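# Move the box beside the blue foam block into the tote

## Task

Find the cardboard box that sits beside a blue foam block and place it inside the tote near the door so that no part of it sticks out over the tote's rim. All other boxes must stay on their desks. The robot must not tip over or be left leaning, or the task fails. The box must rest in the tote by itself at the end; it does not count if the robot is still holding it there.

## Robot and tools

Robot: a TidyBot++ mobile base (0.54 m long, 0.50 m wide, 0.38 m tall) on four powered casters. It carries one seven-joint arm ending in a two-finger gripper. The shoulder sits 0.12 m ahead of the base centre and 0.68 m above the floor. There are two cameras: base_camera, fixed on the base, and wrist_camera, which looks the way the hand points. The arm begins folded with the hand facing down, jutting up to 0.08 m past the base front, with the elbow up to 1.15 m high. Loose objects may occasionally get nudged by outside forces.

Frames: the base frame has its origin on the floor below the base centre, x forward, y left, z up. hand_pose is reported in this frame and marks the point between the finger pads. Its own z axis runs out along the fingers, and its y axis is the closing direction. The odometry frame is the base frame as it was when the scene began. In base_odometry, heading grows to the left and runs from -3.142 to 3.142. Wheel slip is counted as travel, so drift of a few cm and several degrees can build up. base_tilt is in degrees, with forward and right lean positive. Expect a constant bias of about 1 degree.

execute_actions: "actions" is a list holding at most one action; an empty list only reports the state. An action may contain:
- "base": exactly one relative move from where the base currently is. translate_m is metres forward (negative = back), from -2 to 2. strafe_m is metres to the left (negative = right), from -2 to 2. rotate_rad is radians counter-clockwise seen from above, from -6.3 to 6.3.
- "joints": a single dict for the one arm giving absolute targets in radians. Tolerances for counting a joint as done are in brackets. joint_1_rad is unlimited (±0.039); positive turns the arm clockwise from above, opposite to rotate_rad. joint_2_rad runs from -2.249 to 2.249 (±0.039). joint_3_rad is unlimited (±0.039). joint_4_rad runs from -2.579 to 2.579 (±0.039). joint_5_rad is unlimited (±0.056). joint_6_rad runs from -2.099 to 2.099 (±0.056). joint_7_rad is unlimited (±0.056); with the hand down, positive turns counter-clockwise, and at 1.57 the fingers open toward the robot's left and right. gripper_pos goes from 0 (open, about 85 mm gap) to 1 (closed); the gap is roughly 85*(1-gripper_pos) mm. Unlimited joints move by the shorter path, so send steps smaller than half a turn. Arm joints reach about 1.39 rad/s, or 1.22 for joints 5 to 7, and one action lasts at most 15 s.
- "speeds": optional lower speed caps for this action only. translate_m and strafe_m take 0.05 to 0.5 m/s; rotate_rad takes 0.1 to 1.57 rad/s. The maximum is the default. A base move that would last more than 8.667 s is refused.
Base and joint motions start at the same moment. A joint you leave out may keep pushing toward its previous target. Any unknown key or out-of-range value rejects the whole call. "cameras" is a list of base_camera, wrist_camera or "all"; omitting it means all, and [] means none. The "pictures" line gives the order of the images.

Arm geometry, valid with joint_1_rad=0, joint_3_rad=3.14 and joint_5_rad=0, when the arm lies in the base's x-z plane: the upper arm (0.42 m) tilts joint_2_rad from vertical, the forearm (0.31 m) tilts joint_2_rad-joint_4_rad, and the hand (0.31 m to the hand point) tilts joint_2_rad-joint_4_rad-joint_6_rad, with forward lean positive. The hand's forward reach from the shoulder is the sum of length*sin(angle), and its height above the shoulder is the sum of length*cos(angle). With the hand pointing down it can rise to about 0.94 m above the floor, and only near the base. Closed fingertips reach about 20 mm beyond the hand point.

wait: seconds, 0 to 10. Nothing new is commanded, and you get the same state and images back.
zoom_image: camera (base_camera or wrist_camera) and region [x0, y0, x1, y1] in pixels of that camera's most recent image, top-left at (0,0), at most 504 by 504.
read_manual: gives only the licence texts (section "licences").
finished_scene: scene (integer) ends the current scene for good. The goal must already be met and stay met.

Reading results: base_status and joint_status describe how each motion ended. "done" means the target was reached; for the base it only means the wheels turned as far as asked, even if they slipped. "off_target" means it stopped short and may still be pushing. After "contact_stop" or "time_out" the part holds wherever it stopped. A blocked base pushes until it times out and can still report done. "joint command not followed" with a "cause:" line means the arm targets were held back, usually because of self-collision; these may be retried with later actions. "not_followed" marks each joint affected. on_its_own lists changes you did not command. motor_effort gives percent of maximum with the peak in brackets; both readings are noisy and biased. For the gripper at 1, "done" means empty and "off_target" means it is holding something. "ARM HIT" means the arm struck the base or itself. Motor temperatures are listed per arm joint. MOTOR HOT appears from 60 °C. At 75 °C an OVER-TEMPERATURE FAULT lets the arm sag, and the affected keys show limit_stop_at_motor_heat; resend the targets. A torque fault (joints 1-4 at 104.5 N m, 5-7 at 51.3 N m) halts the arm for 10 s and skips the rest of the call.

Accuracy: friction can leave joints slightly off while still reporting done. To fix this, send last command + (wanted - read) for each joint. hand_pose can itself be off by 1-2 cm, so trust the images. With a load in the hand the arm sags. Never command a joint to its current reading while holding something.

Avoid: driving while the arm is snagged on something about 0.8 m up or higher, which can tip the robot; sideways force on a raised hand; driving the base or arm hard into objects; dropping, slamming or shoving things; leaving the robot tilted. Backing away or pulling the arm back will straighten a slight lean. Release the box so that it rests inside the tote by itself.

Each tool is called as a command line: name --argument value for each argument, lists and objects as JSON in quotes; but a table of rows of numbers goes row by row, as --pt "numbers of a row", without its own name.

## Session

execute_actions --actions '[]'

Scene clock: 0.00 s.
Motor temperatures (°C, as the motors report them): [30 32 27 32 34 31 42]
base_odometry: x=+0.000 y=+0.000 heading=+0.000 (m, m, rad; odometry frame)
base_tilt: forward=+0.1 right=-0.4 (deg)
base_status: not commanded
joint_positions: joint_1_rad=-0.042 joint_2_rad=-0.377 joint_3_rad=+3.126 joint_4_rad=-2.537 joint_5_rad=-0.037 joint_6_rad=-0.870 joint_7_rad=+1.599 gripper_pos=+0.000
joint_status: not commanded
motor_effort: joint_1_rad=+0 joint_2_rad=+1 joint_3_rad=+0 joint_4_rad=+11 joint_5_rad=+0 joint_6_rad=+0 joint_7_rad=+0 (%)
hand_pose: x=+0.2593 y=+0.0176 z=+0.5889 quat_wxyz=(-0.013, +0.998, +0.031, +0.056) (m; base frame)
pictures: base_camera, wrist_camera
Images, in order (width x height): base_camera 644x364, wrist_camera 644x476.

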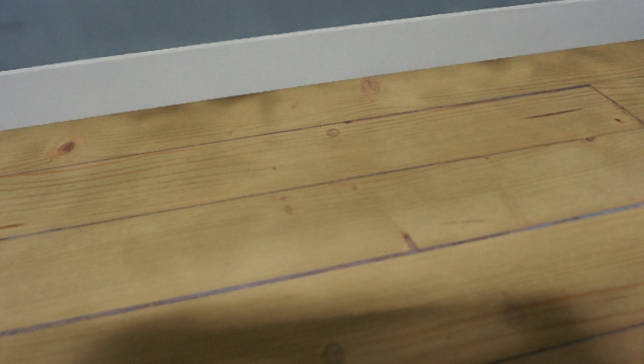

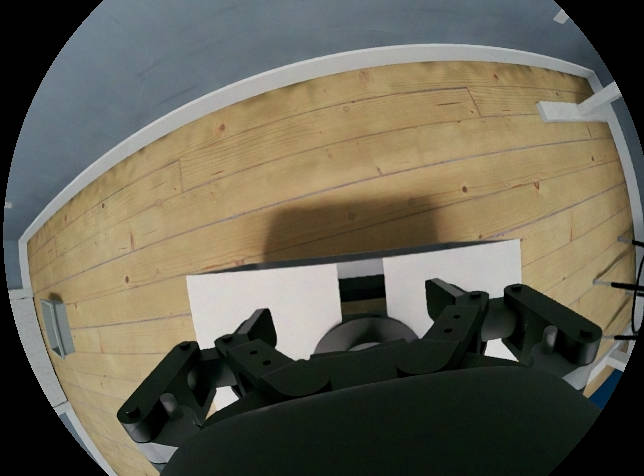

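Mirrored layout, probably.

execute_actions --actions '[{"base":{"rotate_rad":1.8},"joints":{"joint_1_rad":-2.6,"joint_4_rad":-0.5,"joint_6_rad":-2.0,"joint_3_rad":3.157,"joint_5_rad":0.02,"joint_7_rad":1.55}}]'

execute_actions --actions '[{"base":{"translate_m":0.8},"joints":{"joint_1_rad":-0.9,"joint_4_rad":-0.9}}]'

Scene clock: 6.47 s.
Motor temperatures (°C, as the motors report them): [30 32 27 32 34 31 42]
base_odometry: x=+0.000 y=+0.000 heading=+1.799 (m, m, rad; odometry frame)
base_tilt: forward=+0.2 right=-0.4 (deg)
base_status: done
joint_positions: joint_1_rad=-2.583 joint_2_rad=-0.372 joint_3_rad=+3.136 joint_4_rad=-0.512 joint_5_rad=-0.010 joint_6_rad=-1.978 joint_7_rad=+1.579 gripper_pos=+0.000
joint_status: all done
motor_effort: joint_1_rad=+0(1) joint_2_rad=+7(8) joint_3_rad=+1(2) joint_4_rad=+7(19) joint_5_rad=+1(1) joint_6_rad=+8(9) joint_7_rad=+1(1) (%)
hand_pose: x=-0.0171 y=+0.0780 z=+1.2229 quat_wxyz=(-0.471, +0.231, +0.841, +0.134) (m; base frame)
pictures: base_camera, wrist_camera
Images, in order (width x height): base_camera 644x364, wrist_camera 644x476.

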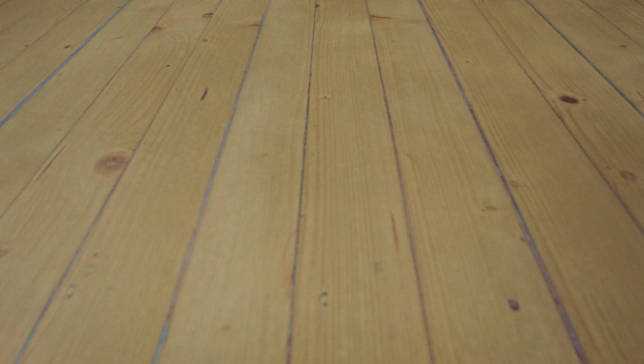

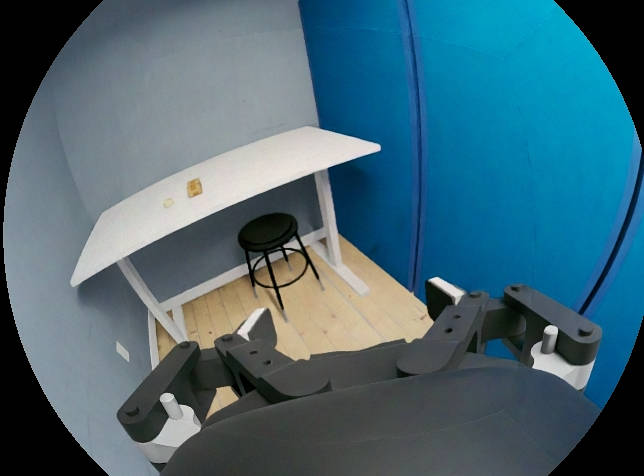

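Scene clock: 9.37 s.
Motor temperatures (°C, as the motors report them): [30 32 27 32 34 31 42]
base_odometry: x=-0.182 y=+0.779 heading=+1.800 (m, m, rad; odometry frame)
base_tilt: forward=+0.2 right=-0.4 (deg)
base_status: done
joint_positions: joint_1_rad=-0.918 joint_2_rad=-0.372 joint_3_rad=+3.142 joint_4_rad=-0.887 joint_5_rad=-0.005 joint_6_rad=-1.978 joint_7_rad=+1.579 gripper_pos=+0.000
joint_status: all done
motor_effort: joint_1_rad=+0(1) joint_2_rad=+2(7) joint_3_rad=+2(2) joint_4_rad=+12(13) joint_5_rad=+0(0) joint_6_rad=+6(8) joint_7_rad=+0(1) (%)
hand_pose: x=+0.2321 y=+0.1523 z=+1.0994 quat_wxyz=(-0.142, +0.847, +0.425, +0.286) (m; base frame)
pictures: base_camera, wrist_camera
Images, in order (width x height): base_camera 644x364, wrist_camera 644x476.

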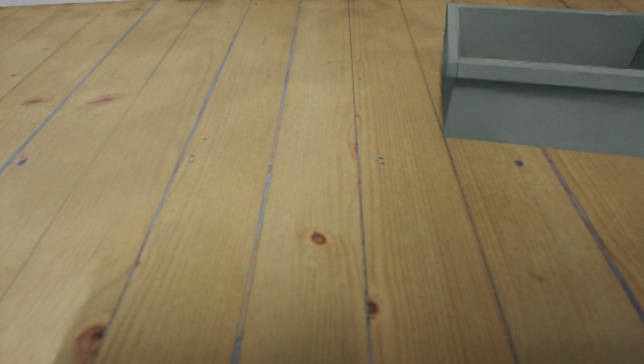

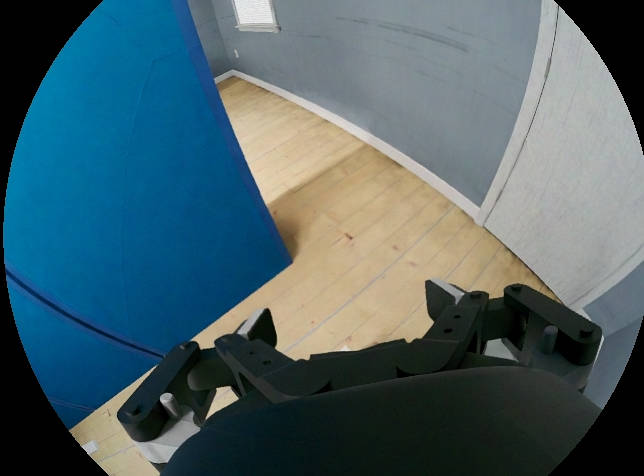

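execute_actions --actions '[{"base":{"rotate_rad":0.45}}]' --cameras '[]'

execute_actions --actions '[{"base":{"translate_m":0.8},"joints":{"joint_1_rad":-0.6,"joint_4_rad":-0.5}}]' --cameras '["base_camera"]'

execute_actions --actions '[{"base":{"rotate_rad":1.05}}]'

Scene clock: 14.07 s.
Motor temperatures (°C, as the motors report them): [30 32 27 32 34 31 42]
base_odometry: x=-0.182 y=+0.779 heading=+2.248 (m, m, rad; odometry frame)
base_tilt: forward=+0.2 right=-0.4 (deg)
base_status: done
joint_positions: joint_1_rad=-0.917 joint_2_rad=-0.373 joint_3_rad=+3.142 joint_4_rad=-0.887 joint_5_rad=-0.005 joint_6_rad=-1.978 joint_7_rad=+1.579 gripper_pos=+0.000
joint_status: not commanded
motor_effort: joint_1_rad=-1(1) joint_2_rad=+3(4) joint_3_rad=+0(1) joint_4_rad=+12(12) joint_5_rad=+0(0) joint_6_rad=+6(6) joint_7_rad=+1(1) (%)
hand_pose: x=+0.2322 y=+0.1522 z=+1.0994 quat_wxyz=(-0.142, +0.847, +0.425, +0.286) (m; base frame)
pictures: none
No camera images: the call's "cameras" was empty. Leave "cameras" out to get every camera's image.

Scene clock: 16.97 s.
Motor temperatures (°C, as the motors report them): [30 32 27 32 34 31 42]
base_odometry: x=-0.684 y=+1.402 heading=+2.249 (m, m, rad; odometry frame)
base_tilt: forward=+0.2 right=-0.4 (deg)
base_status: done
joint_positions: joint_1_rad=-0.618 joint_2_rad=-0.375 joint_3_rad=+3.142 joint_4_rad=-0.511 joint_5_rad=-0.005 joint_6_rad=-1.979 joint_7_rad=+1.579 gripper_pos=+0.000
joint_status: all done
motor_effort: joint_1_rad=+0(1) joint_2_rad=+6(10) joint_3_rad=+1(3) joint_4_rad=+7(14) joint_5_rad=+0(1) joint_6_rad=+8(9) joint_7_rad=+1(1) (%)
hand_pose: x=+0.2438 y=+0.0918 z=+1.2235 quat_wxyz=(-0.149, +0.828, +0.270, +0.468) (m; base frame)
pictures: base_camera
Images, in order (width x height): base_camera 644x364.

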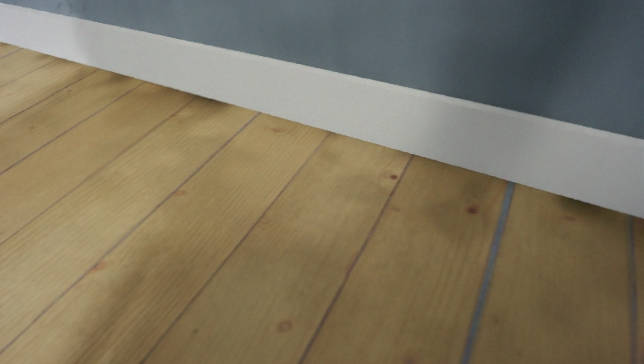

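Scene clock: 18.90 s.
Motor temperatures (°C, as the motors report them): [30 31 27 32 34 31 42]
base_odometry: x=-0.684 y=+1.402 heading=-2.985 (m, m, rad; odometry frame)
base_tilt: forward=+0.1 right=-0.4 (deg)
base_status: done
joint_positions: joint_1_rad=-0.618 joint_2_rad=-0.375 joint_3_rad=+3.142 joint_4_rad=-0.511 joint_5_rad=-0.005 joint_6_rad=-1.979 joint_7_rad=+1.579 gripper_pos=+0.000
joint_status: not commanded
motor_effort: joint_1_rad=+0(0) joint_2_rad=+7(9) joint_3_rad=+0(1) joint_4_rad=+7(8) joint_5_rad=+0(0) joint_6_rad=+8(8) joint_7_rad=+1(0) (%)
hand_pose: x=+0.2438 y=+0.0918 z=+1.2235 quat_wxyz=(-0.149, +0.828, +0.270, +0.468) (m; base frame)
pictures: base_camera, wrist_camera
Images, in order (width x height): base_camera 644x364, wrist_camera 644x476.

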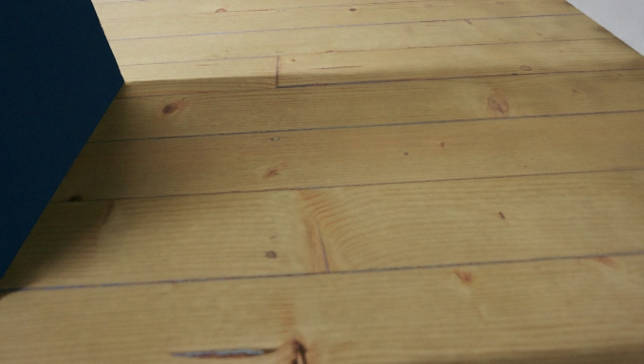

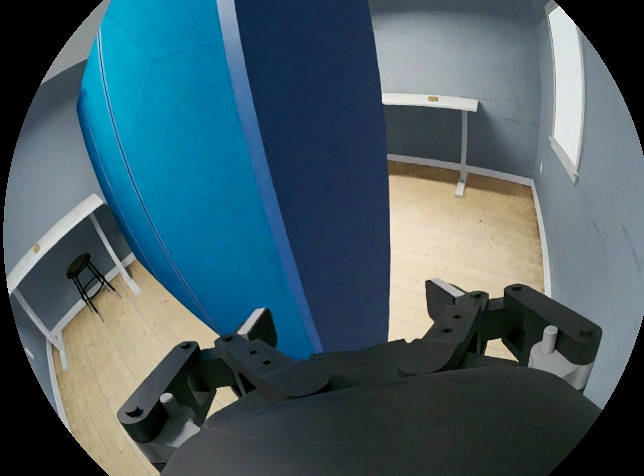

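execute_actions --actions '[{"base":{"translate_m":1.6},"joints":{"joint_1_rad":-0.9}}]'

Scene clock: 24.73 s.
Motor temperatures (°C, as the motors report them): [30 31 27 32 34 31 42]
base_odometry: x=-2.265 y=+1.151 heading=-2.984 (m, m, rad; odometry frame)
base_tilt: forward=+0.2 right=-0.4 (deg)
base_status: done
joint_positions: joint_1_rad=-0.883 joint_2_rad=-0.376 joint_3_rad=+3.142 joint_4_rad=-0.511 joint_5_rad=-0.004 joint_6_rad=-1.979 joint_7_rad=+1.579 gripper_pos=+0.000
joint_status: all done
motor_effort: joint_1_rad=+0(1) joint_2_rad=+8(12) joint_3_rad=+1(2) joint_4_rad=+7(8) joint_5_rad=+0(1) joint_6_rad=+8(9) joint_7_rad=+0(1) (%)
hand_pose: x=+0.2150 y=+0.1206 z=+1.2239 quat_wxyz=(-0.209, +0.785, +0.377, +0.445) (m; base frame)
pictures: base_camera, wrist_camera
Images, in order (width x height): base_camera 644x364, wrist_camera 644x476.

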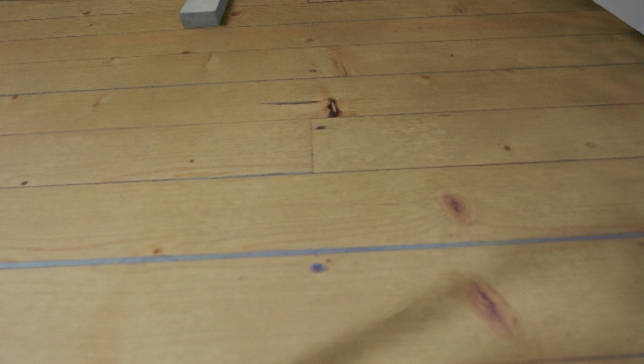

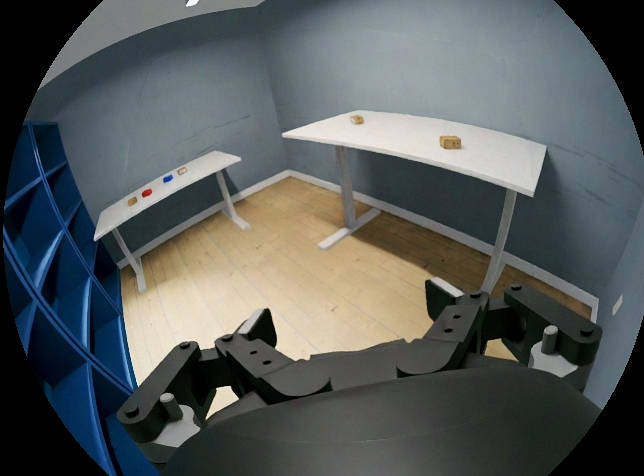

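execute_actions --actions '[{"base":{"rotate_rad":1.42},"joints":{"joint_1_rad":0.017}}]' --cameras '[]'

execute_actions --actions '[{"base":{"translate_m":1.8},"joints":{"joint_2_rad":0.1,"joint_4_rad":-0.8,"joint_6_rad":-1.7}}]'

Scene clock: 30.10 s.
Motor temperatures (°C, as the motors report them): [30 31 27 32 34 31 42]
base_odometry: x=-2.265 y=+1.151 heading=-1.566 (m, m, rad; odometry frame)
base_tilt: forward=+0.2 right=-0.4 (deg)
base_status: done
joint_positions: joint_1_rad=+0.000 joint_2_rad=-0.376 joint_3_rad=+3.142 joint_4_rad=-0.511 joint_5_rad=-0.004 joint_6_rad=-1.979 joint_7_rad=+1.579 gripper_pos=+0.000
joint_status: all done
motor_effort: joint_1_rad=+0(0) joint_2_rad=+7(9) joint_3_rad=+0(0) joint_4_rad=+8(7) joint_5_rad=+1(0) joint_6_rad=+9(8) joint_7_rad=+1(1) (%)
hand_pose: x=+0.2731 y=+0.0024 z=+1.2238 quat_wxyz=(+0.001, +0.871, +0.005, +0.492) (m; base frame)
pictures: none
No camera images: the call's "cameras" was empty. Leave "cameras" out to get every camera's image.

Scene clock: 35.17 s.
Motor temperatures (°C, as the motors report them): [30 31 27 32 34 31 42]
base_odometry: x=-2.253 y=-0.649 heading=-1.565 (m, m, rad; odometry frame)
base_tilt: forward=+0.2 right=-0.4 (deg)
base_status: done
joint_positions: joint_1_rad=+0.000 joint_2_rad=+0.104 joint_3_rad=+3.142 joint_4_rad=-0.799 joint_5_rad=-0.004 joint_6_rad=-1.718 joint_7_rad=+1.579 gripper_pos=+0.000
joint_status: all done
motor_effort: joint_1_rad=+0(0) joint_2_rad=-20(27) joint_3_rad=+0(2) joint_4_rad=+16(19) joint_5_rad=+0(1) joint_6_rad=+6(9) joint_7_rad=+1(0) (%)
hand_pose: x=+0.5643 y=+0.0026 z=+1.0247 quat_wxyz=(-0.001, +0.966, +0.005, +0.257) (m; base frame)
pictures: base_camera, wrist_camera
Images, in order (width x height): base_camera 644x364, wrist_camera 644x476.

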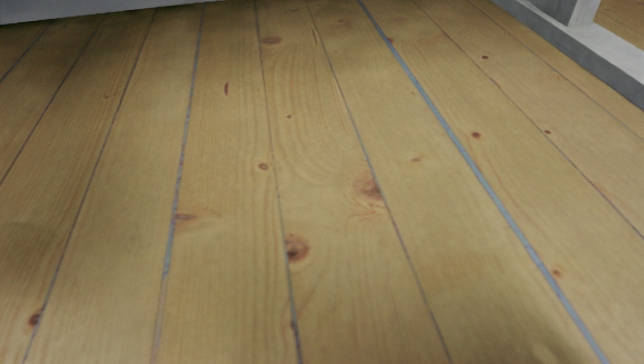

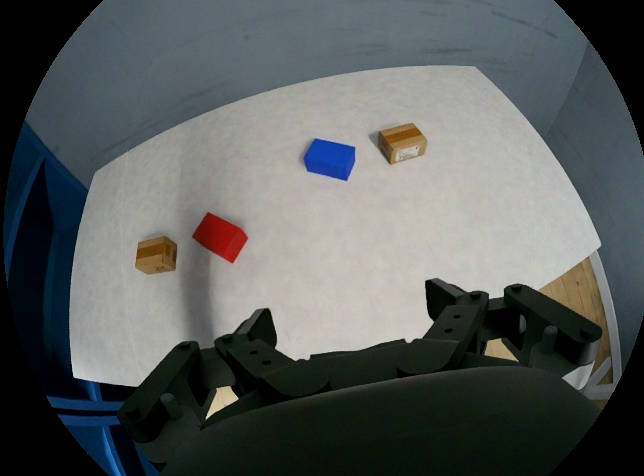

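execute_actions --actions '[{"base":{"translate_m":0.33},"joints":{"joint_1_rad":0.3,"joint_2_rad":0.6,"joint_4_rad":-0.49,"joint_6_rad":-2.02,"joint_7_rad":0.66}}]'

Scene clock: 40.53 s.
Motor temperatures (°C, as the motors report them): [30 32 27 32 34 31 42]
base_odometry: x=-2.251 y=-0.979 heading=-1.564 (m, m, rad; odometry frame)
base_tilt: forward=+0.2 right=-0.4 (deg)
base_status: done
joint_positions: joint_1_rad=+0.284 joint_2_rad=+0.604 joint_3_rad=+3.142 joint_4_rad=-0.504 joint_5_rad=-0.004 joint_6_rad=-1.998 joint_7_rad=+0.685 gripper_pos=+0.000
joint_status: all done
motor_effort: joint_1_rad=+0(0) joint_2_rad=-37(44) joint_3_rad=+0(0) joint_4_rad=+15(17) joint_5_rad=+0(1) joint_6_rad=+2(7) joint_7_rad=+1(0) (%)
hand_pose: x=+0.6298 y=-0.1469 z=+0.8570 quat_wxyz=(-0.007, +0.834, -0.552, +0.016) (m; base frame)
pictures: base_camera, wrist_camera
Images, in order (width x height): base_camera 644x364, wrist_camera 644x476.

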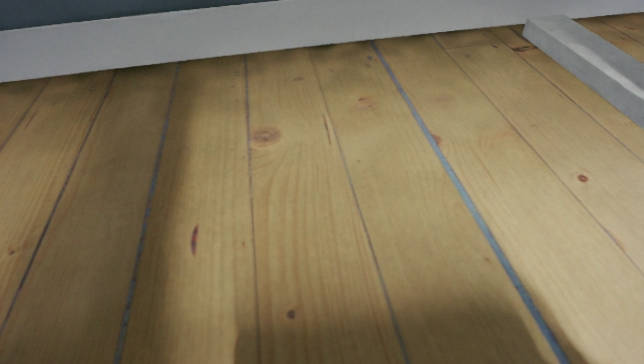

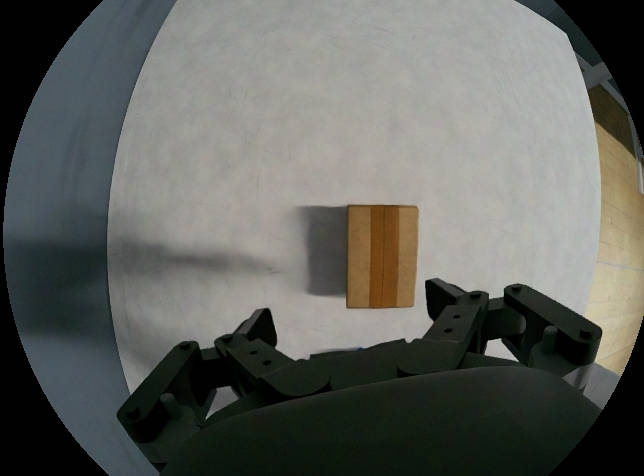

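execute_actions --actions '[{"joints":{"joint_1_rad":0.357,"joint_2_rad":0.525,"joint_4_rad":-0.86,"joint_6_rad":-1.74,"joint_7_rad":0.555}}]' --cameras '["wrist_camera"]'

Scene clock: 45.40 s.
Motor temperatures (°C, as the motors report them): [30 32 27 32 34 31 42]
base_odometry: x=-2.251 y=-0.979 heading=-1.564 (m, m, rad; odometry frame)
base_tilt: forward=+0.2 right=-0.4 (deg)
base_status: not commanded
joint_positions: joint_1_rad=+0.340 joint_2_rad=+0.538 joint_3_rad=+3.142 joint_4_rad=-0.848 joint_5_rad=-0.004 joint_6_rad=-1.761 joint_7_rad=+0.584 gripper_pos=+0.000
joint_status: all done
motor_effort: joint_1_rad=+0(1) joint_2_rad=-37(37) joint_3_rad=+0(0) joint_4_rad=+18(17) joint_5_rad=+1(0) joint_6_rad=+1(1) joint_7_rad=+1(1) (%)
hand_pose: x=+0.6127 y=-0.1719 z=+0.7896 quat_wxyz=(-0.001, +0.788, -0.616, -0.003) (m; base frame)
pictures: wrist_camera
Images, in order (width x height): wrist_camera 644x476.

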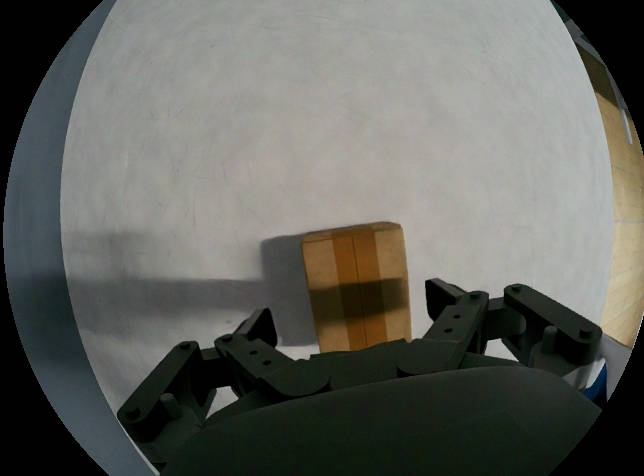

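execute_actions --actions '[{"base":{"translate_m":-0.011},"joints":{"joint_4_rad":-0.99,"joint_6_rad":-1.61}}]' --cameras '["wrist_camera"]'

execute_actions --actions '[{"joints":{"gripper_pos":1}}]' --cameras '["wrist_camera"]'

execute_actions --actions '[{"joints":{"joint_2_rad":0.3}}]' --cameras '["wrist_camera"]'

Scene clock: 49.80 s.
Motor temperatures (°C, as the motors report them): [30 32 27 32 34 31 42]
base_odometry: x=-2.251 y=-0.968 heading=-1.564 (m, m, rad; odometry frame)
base_tilt: forward=+0.2 right=-0.4 (deg)
base_status: done
joint_positions: joint_1_rad=+0.343 joint_2_rad=+0.527 joint_3_rad=+3.142 joint_4_rad=-0.980 joint_5_rad=-0.004 joint_6_rad=-1.630 joint_7_rad=+0.584 gripper_pos=+0.000
joint_status: all done
motor_effort: joint_1_rad=+0(2) joint_2_rad=-35(40) joint_3_rad=+0(0) joint_4_rad=+17(17) joint_5_rad=+0(1) joint_6_rad=+0(0) joint_7_rad=+0(0) (%)
hand_pose: x=+0.6160 y=-0.1752 z=+0.7544 quat_wxyz=(-0.003, +0.787, -0.617, +0.002) (m; base frame)
pictures: wrist_camera
Images, in order (width x height): wrist_camera 644x476.

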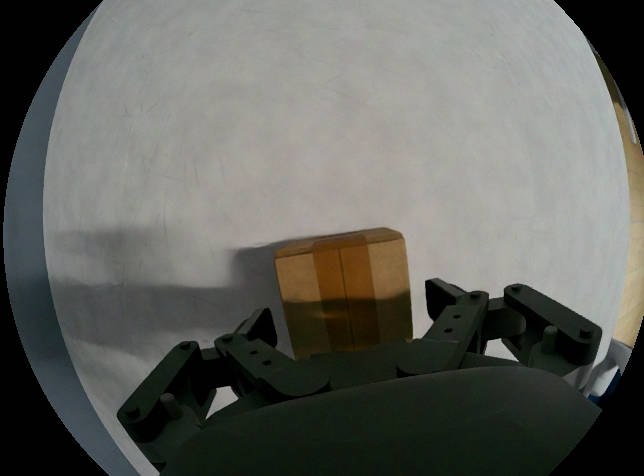

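Scene clock: 50.90 s.
Motor temperatures (°C, as the motors report them): [30 32 27 32 34 31 42]
base_odometry: x=-2.251 y=-0.968 heading=-1.564 (m, m, rad; odometry frame)
base_tilt: forward=+0.2 right=-0.4 (deg)
base_status: not commanded
joint_positions: joint_1_rad=+0.343 joint_2_rad=+0.524 joint_3_rad=+3.142 joint_4_rad=-0.981 joint_5_rad=-0.004 joint_6_rad=-1.629 joint_7_rad=+0.584 gripper_pos=+0.356
joint_status: gripper_pos off_target (ended at +0.356, target +1.000)
motor_effort: joint_1_rad=+0(0) joint_2_rad=-37(38) joint_3_rad=+1(0) joint_4_rad=+17(19) joint_5_rad=+0(1) joint_6_rad=+1(3) joint_7_rad=+1(1) (%)
hand_pose: x=+0.6155 y=-0.1750 z=+0.7553 quat_wxyz=(-0.003, +0.787, -0.617, +0.003) (m; base frame)
pictures: wrist_camera
Images, in order (width x height): wrist_camera 644x476.

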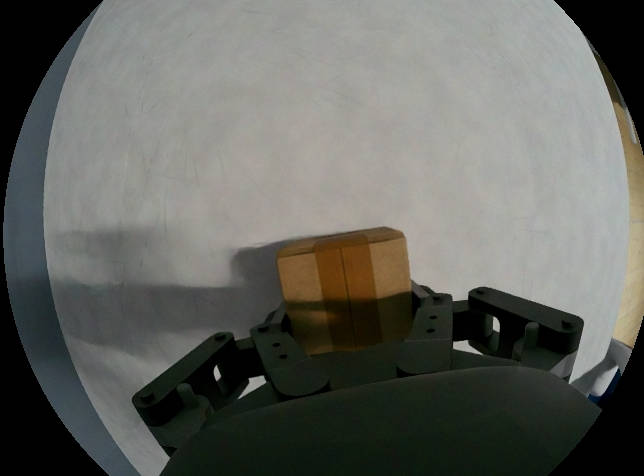

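Scene clock: 52.47 s.
Motor temperatures (°C, as the motors report them): [30 32 27 32 34 31 42]
base_odometry: x=-2.251 y=-0.968 heading=-1.564 (m, m, rad; odometry frame)
base_tilt: forward=+0.2 right=-0.4 (deg)
base_status: not commanded
joint_positions: joint_1_rad=+0.343 joint_2_rad=+0.300 joint_3_rad=+3.142 joint_4_rad=-0.985 joint_5_rad=-0.004 joint_6_rad=-1.629 joint_7_rad=+0.584 gripper_pos=+0.356
joint_status: all done
motor_effort: joint_1_rad=+0(1) joint_2_rad=-30(40) joint_3_rad=+1(1) joint_4_rad=+18(19) joint_5_rad=+0(1) joint_6_rad=+3(4) joint_7_rad=+1(1) (%)
hand_pose: x=+0.5870 y=-0.1649 z=+0.8691 quat_wxyz=(-0.038, +0.782, -0.613, +0.107) (m; base frame)
pictures: wrist_camera
Images, in order (width x height): wrist_camera 644x476.

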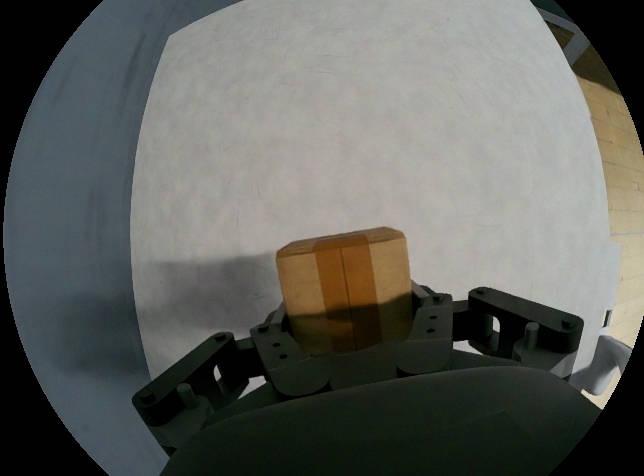

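execute_actions --actions '[{"base":{"translate_m":-2},"joints":{"joint_1_rad":-0.017,"joint_2_rad":-0.4,"joint_4_rad":-1.5,"joint_7_rad":1.59}}]' --cameras '[]'

execute_actions --actions '[{"base":{"translate_m":-0.2}}]' --cameras '[]'

execute_actions --actions '[{"base":{"rotate_rad":1.72}}]'

Scene clock: 61.40 s.
Motor temperatures (°C, as the motors report them): [30 32 27 32 34 31 42]
base_odometry: x=-2.267 y=+1.032 heading=-1.563 (m, m, rad; odometry frame)
base_tilt: forward=+0.1 right=-0.4 (deg)
base_status: done
joint_positions: joint_1_rad=+0.001 joint_2_rad=-0.402 joint_3_rad=+3.143 joint_4_rad=-1.490 joint_5_rad=-0.004 joint_6_rad=-1.628 joint_7_rad=+1.564 gripper_pos=+0.356
joint_status: all done
motor_effort: joint_1_rad=-1(3) joint_2_rad=-3(34) joint_3_rad=+0(1) joint_4_rad=+20(20) joint_5_rad=+0(1) joint_6_rad=+5(6) joint_7_rad=+0(1) (%)
hand_pose: x=+0.3615 y=+0.0018 z=+0.9316 quat_wxyz=(-0.002, +0.977, -0.004, +0.211) (m; base frame)
pictures: none
No camera images: the call's "cameras" was empty. Leave "cameras" out to get every camera's image.

Scene clock: 63.13 s.
Motor temperatures (°C, as the motors report them): [30 32 27 32 34 31 42]
base_odometry: x=-2.269 y=+1.232 heading=-1.562 (m, m, rad; odometry frame)
base_tilt: forward=+0.1 right=-0.4 (deg)
base_status: done
joint_positions: joint_1_rad=+0.001 joint_2_rad=-0.404 joint_3_rad=+3.143 joint_4_rad=-1.491 joint_5_rad=-0.004 joint_6_rad=-1.628 joint_7_rad=+1.564 gripper_pos=+0.356
joint_status: not commanded
motor_effort: joint_1_rad=+0(0) joint_2_rad=-2(6) joint_3_rad=+1(1) joint_4_rad=+18(20) joint_5_rad=+0(0) joint_6_rad=+5(6) joint_7_rad=+1(0) (%)
hand_pose: x=+0.3609 y=+0.0018 z=+0.9315 quat_wxyz=(-0.002, +0.977, -0.004, +0.212) (m; base frame)
pictures: none
No camera images: the call's "cameras" was empty. Leave "cameras" out to get every camera's image.

Scene clock: 65.50 s.
Motor temperatures (°C, as the motors report them): [30 32 27 32 34 31 42]
base_odometry: x=-2.269 y=+1.232 heading=+0.156 (m, m, rad; odometry frame)
base_tilt: forward=+0.2 right=-0.4 (deg)
base_status: done
joint_positions: joint_1_rad=-0.002 joint_2_rad=-0.402 joint_3_rad=+3.144 joint_4_rad=-1.491 joint_5_rad=-0.003 joint_6_rad=-1.628 joint_7_rad=+1.564 gripper_pos=+0.356
joint_status: not commanded
motor_effort: joint_1_rad=+0(1) joint_2_rad=-3(3) joint_3_rad=+1(2) joint_4_rad=+18(18) joint_5_rad=+0(1) joint_6_rad=+5(5) joint_7_rad=+1(1) (%)
hand_pose: x=+0.3612 y=+0.0021 z=+0.9311 quat_wxyz=(-0.003, +0.978, -0.003, +0.211) (m; base frame)
pictures: base_camera, wrist_camera
Images, in order (width x height): base_camera 644x364, wrist_camera 644x476.

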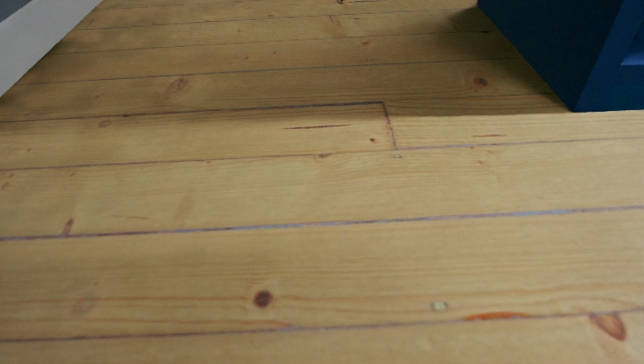

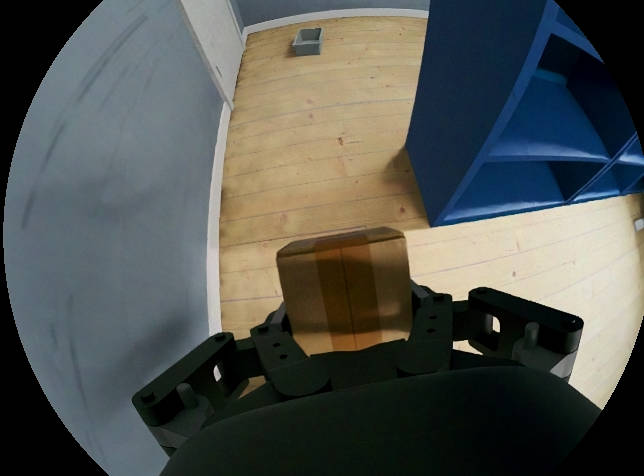

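execute_actions --actions '[{"base":{"translate_m":1.6},"joints":{"joint_2_rad":1.2,"joint_4_rad":-1.5,"joint_6_rad":-0.42}}]'

Scene clock: 72.13 s.
Motor temperatures (°C, as the motors report them): [30 32 27 32 34 31 42]
base_odometry: x=-0.688 y=+1.483 heading=+0.157 (m, m, rad; odometry frame)
base_tilt: forward=+0.2 right=-0.4 (deg)
base_status: done
joint_positions: joint_1_rad=-0.002 joint_2_rad=+1.206 joint_3_rad=+3.144 joint_4_rad=-1.492 joint_5_rad=-0.003 joint_6_rad=-0.437 joint_7_rad=+1.564 gripper_pos=+0.356
joint_status: all done
motor_effort: joint_1_rad=+0(1) joint_2_rad=-44(46) joint_3_rad=-1(1) joint_4_rad=+7(18) joint_5_rad=+0(0) joint_6_rad=+1(7) joint_7_rad=+1(1) (%)
hand_pose: x=+0.6490 y=+0.0014 z=+0.2369 quat_wxyz=(+0.000, +1.000, -0.004, +0.003) (m; base frame)
pictures: base_camera, wrist_camera
Images, in order (width x height): base_camera 644x364, wrist_camera 644x476.

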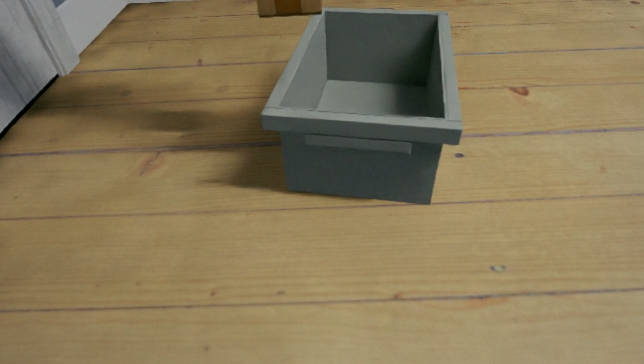

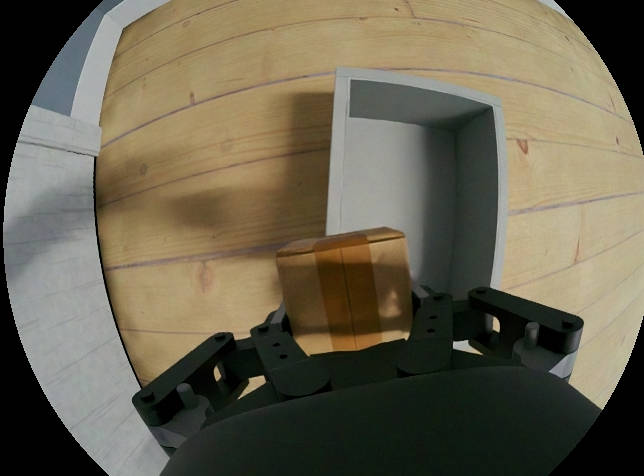

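execute_actions --actions '[{"joints":{"joint_1_rad":0.17,"joint_7_rad":1.47,"joint_2_rad":1.3,"joint_4_rad":-1.37}}]' --cameras '[]'

execute_actions --actions '[{"joints":{"joint_2_rad":1.55,"joint_4_rad":-1.13}}]'

Scene clock: 75.83 s.
Motor temperatures (°C, as the motors report them): [30 32 27 32 34 31 42]
base_odometry: x=-0.688 y=+1.483 heading=+0.157 (m, m, rad; odometry frame)
base_tilt: forward=+0.2 right=-0.4 (deg)
base_status: not commanded
joint_positions: joint_1_rad=+0.173 joint_2_rad=+1.299 joint_3_rad=+3.153 joint_4_rad=-1.384 joint_5_rad=-0.003 joint_6_rad=-0.437 joint_7_rad=+1.497 gripper_pos=+0.356
joint_status: all done
motor_effort: joint_1_rad=-1(4) joint_2_rad=-46(47) joint_3_rad=+0(3) joint_4_rad=+7(9) joint_5_rad=+0(0) joint_6_rad=+1(2) joint_7_rad=+0(1) (%)
hand_pose: x=+0.6608 y=-0.0998 z=+0.2014 quat_wxyz=(+0.005, +0.992, -0.126, +0.010) (m; base frame)
pictures: none
No camera images: the call's "cameras" was empty. Leave "cameras" out to get every camera's image.

Scene clock: 77.50 s.
Motor temperatures (°C, as the motors report them): [30 32 27 32 34 31 42]
base_odometry: x=-0.688 y=+1.483 heading=+0.157 (m, m, rad; odometry frame)
base_tilt: forward=+0.2 right=-0.4 (deg)
base_status: not commanded
joint_positions: joint_1_rad=+0.173 joint_2_rad=+1.559 joint_3_rad=+3.153 joint_4_rad=-1.144 joint_5_rad=-0.003 joint_6_rad=-0.437 joint_7_rad=+1.497 gripper_pos=+0.356
joint_status: all done
motor_effort: joint_1_rad=+0(0) joint_2_rad=-47(50) joint_3_rad=+0(1) joint_4_rad=+8(8) joint_5_rad=+1(0) joint_6_rad=+1(2) joint_7_rad=+1(0) (%)
hand_pose: x=+0.6647 y=-0.1003 z=+0.0909 quat_wxyz=(+0.005, +0.992, -0.124, +0.001) (m; base frame)
pictures: base_camera, wrist_camera
Images, in order (width x height): base_camera 644x364, wrist_camera 644x476.

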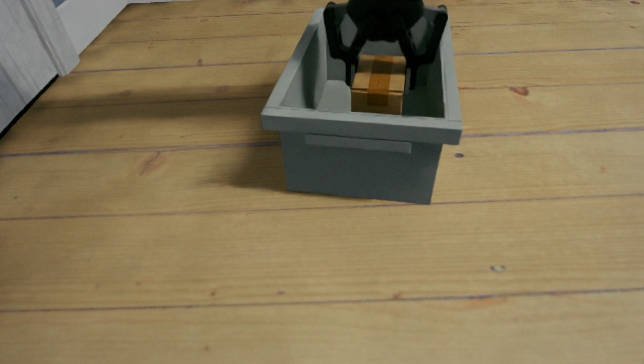

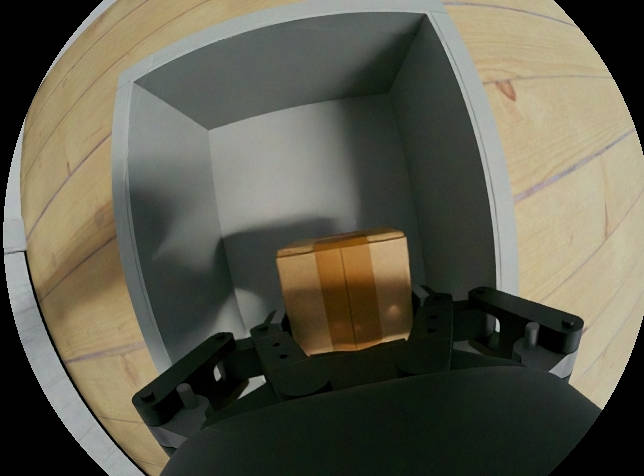

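execute_actions --actions '[{"base":{"strafe_m":0.013},"joints":{"joint_2_rad":1.655,"joint_4_rad":-1.025}}]'

execute_actions --actions '[{"joints":{"gripper_pos":0.2}}]' --cameras '[]'

execute_actions --actions '[{"joints":{"joint_2_rad":1.2,"joint_4_rad":-1.5}}]'

Scene clock: 81.27 s.
Motor temperatures (°C, as the motors report them): [30 32 27 32 34 31 42]
base_odometry: x=-0.690 y=+1.496 heading=+0.157 (m, m, rad; odometry frame)
base_tilt: forward=+0.2 right=-0.4 (deg)
base_status: done
joint_positions: joint_1_rad=+0.169 joint_2_rad=+1.661 joint_3_rad=+3.153 joint_4_rad=-1.036 joint_5_rad=-0.003 joint_6_rad=-0.437 joint_7_rad=+1.497 gripper_pos=+0.356
joint_status: all done
motor_effort: joint_1_rad=+0(3) joint_2_rad=-46(50) joint_3_rad=-1(2) joint_4_rad=+8(8) joint_5_rad=+0(0) joint_6_rad=+1(2) joint_7_rad=+1(0) (%)
hand_pose: x=+0.6668 y=-0.0982 z=+0.0486 quat_wxyz=(+0.005, +0.993, -0.122, +0.003) (m; base frame)
pictures: base_camera, wrist_camera
Images, in order (width x height): base_camera 644x364, wrist_camera 644x476.

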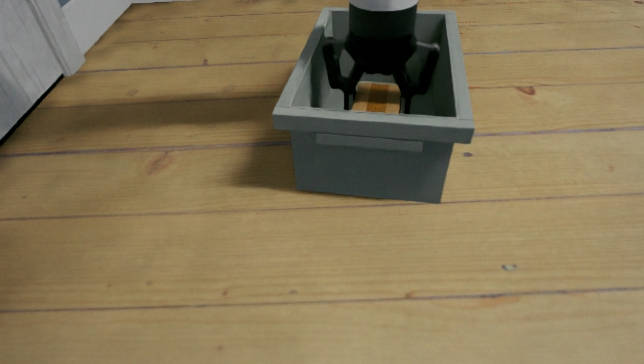

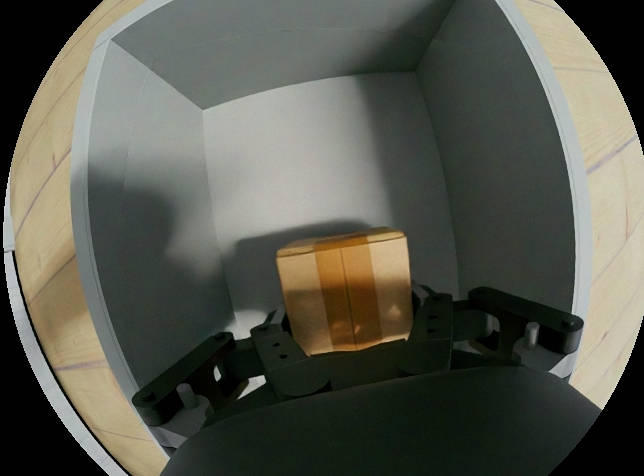

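Scene clock: 82.27 s.
Motor temperatures (°C, as the motors report them): [30 32 27 32 34 31 42]
base_odometry: x=-0.690 y=+1.496 heading=+0.157 (m, m, rad; odometry frame)
base_tilt: forward=+0.2 right=-0.4 (deg)
base_status: not commanded
joint_positions: joint_1_rad=+0.169 joint_2_rad=+1.661 joint_3_rad=+3.153 joint_4_rad=-1.036 joint_5_rad=-0.003 joint_6_rad=-0.437 joint_7_rad=+1.497 gripper_pos=+0.200
joint_status: all done
motor_effort: joint_1_rad=+0(0) joint_2_rad=-46(47) joint_3_rad=+0(0) joint_4_rad=+8(8) joint_5_rad=+0(1) joint_6_rad=+1(1) joint_7_rad=+0(1) (%)
hand_pose: x=+0.6668 y=-0.0982 z=+0.0487 quat_wxyz=(+0.005, +0.993, -0.122, +0.003) (m; base frame)
pictures: none
No camera images: the call's "cameras" was empty. Leave "cameras" out to get every camera's image.

Scene clock: 83.97 s.
Motor temperatures (°C, as the motors report them): [30 32 27 32 34 31 42]
base_odometry: x=-0.690 y=+1.496 heading=+0.157 (m, m, rad; odometry frame)
base_tilt: forward=+0.2 right=-0.4 (deg)
base_status: not commanded
joint_positions: joint_1_rad=+0.169 joint_2_rad=+1.202 joint_3_rad=+3.153 joint_4_rad=-1.486 joint_5_rad=-0.003 joint_6_rad=-0.437 joint_7_rad=+1.497 gripper_pos=+0.200
joint_status: all done
motor_effort: joint_1_rad=-1(0) joint_2_rad=-44(47) joint_3_rad=-1(0) joint_4_rad=+8(9) joint_5_rad=+0(0) joint_6_rad=+2(2) joint_7_rad=+0(1) (%)
hand_pose: x=+0.6459 y=-0.0949 z=+0.2397 quat_wxyz=(+0.005, +0.992, -0.124, +0.008) (m; base frame)
pictures: base_camera, wrist_camera
Images, in order (width x height): base_camera 644x364, wrist_camera 644x476.

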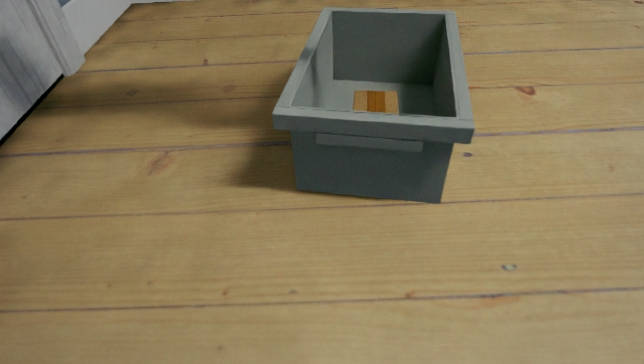

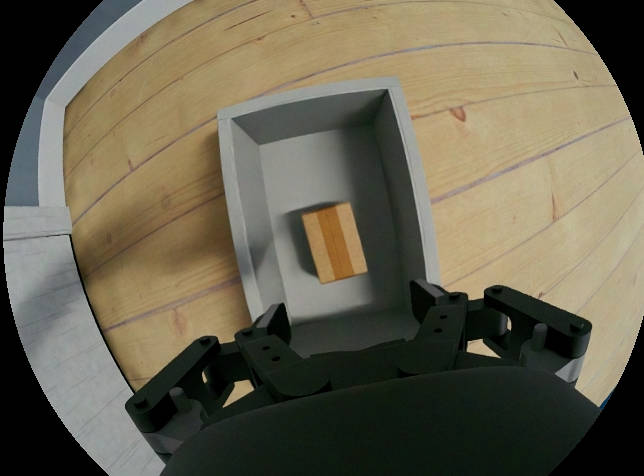

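finished_scene --scene 2

The scene is finished: the task was done.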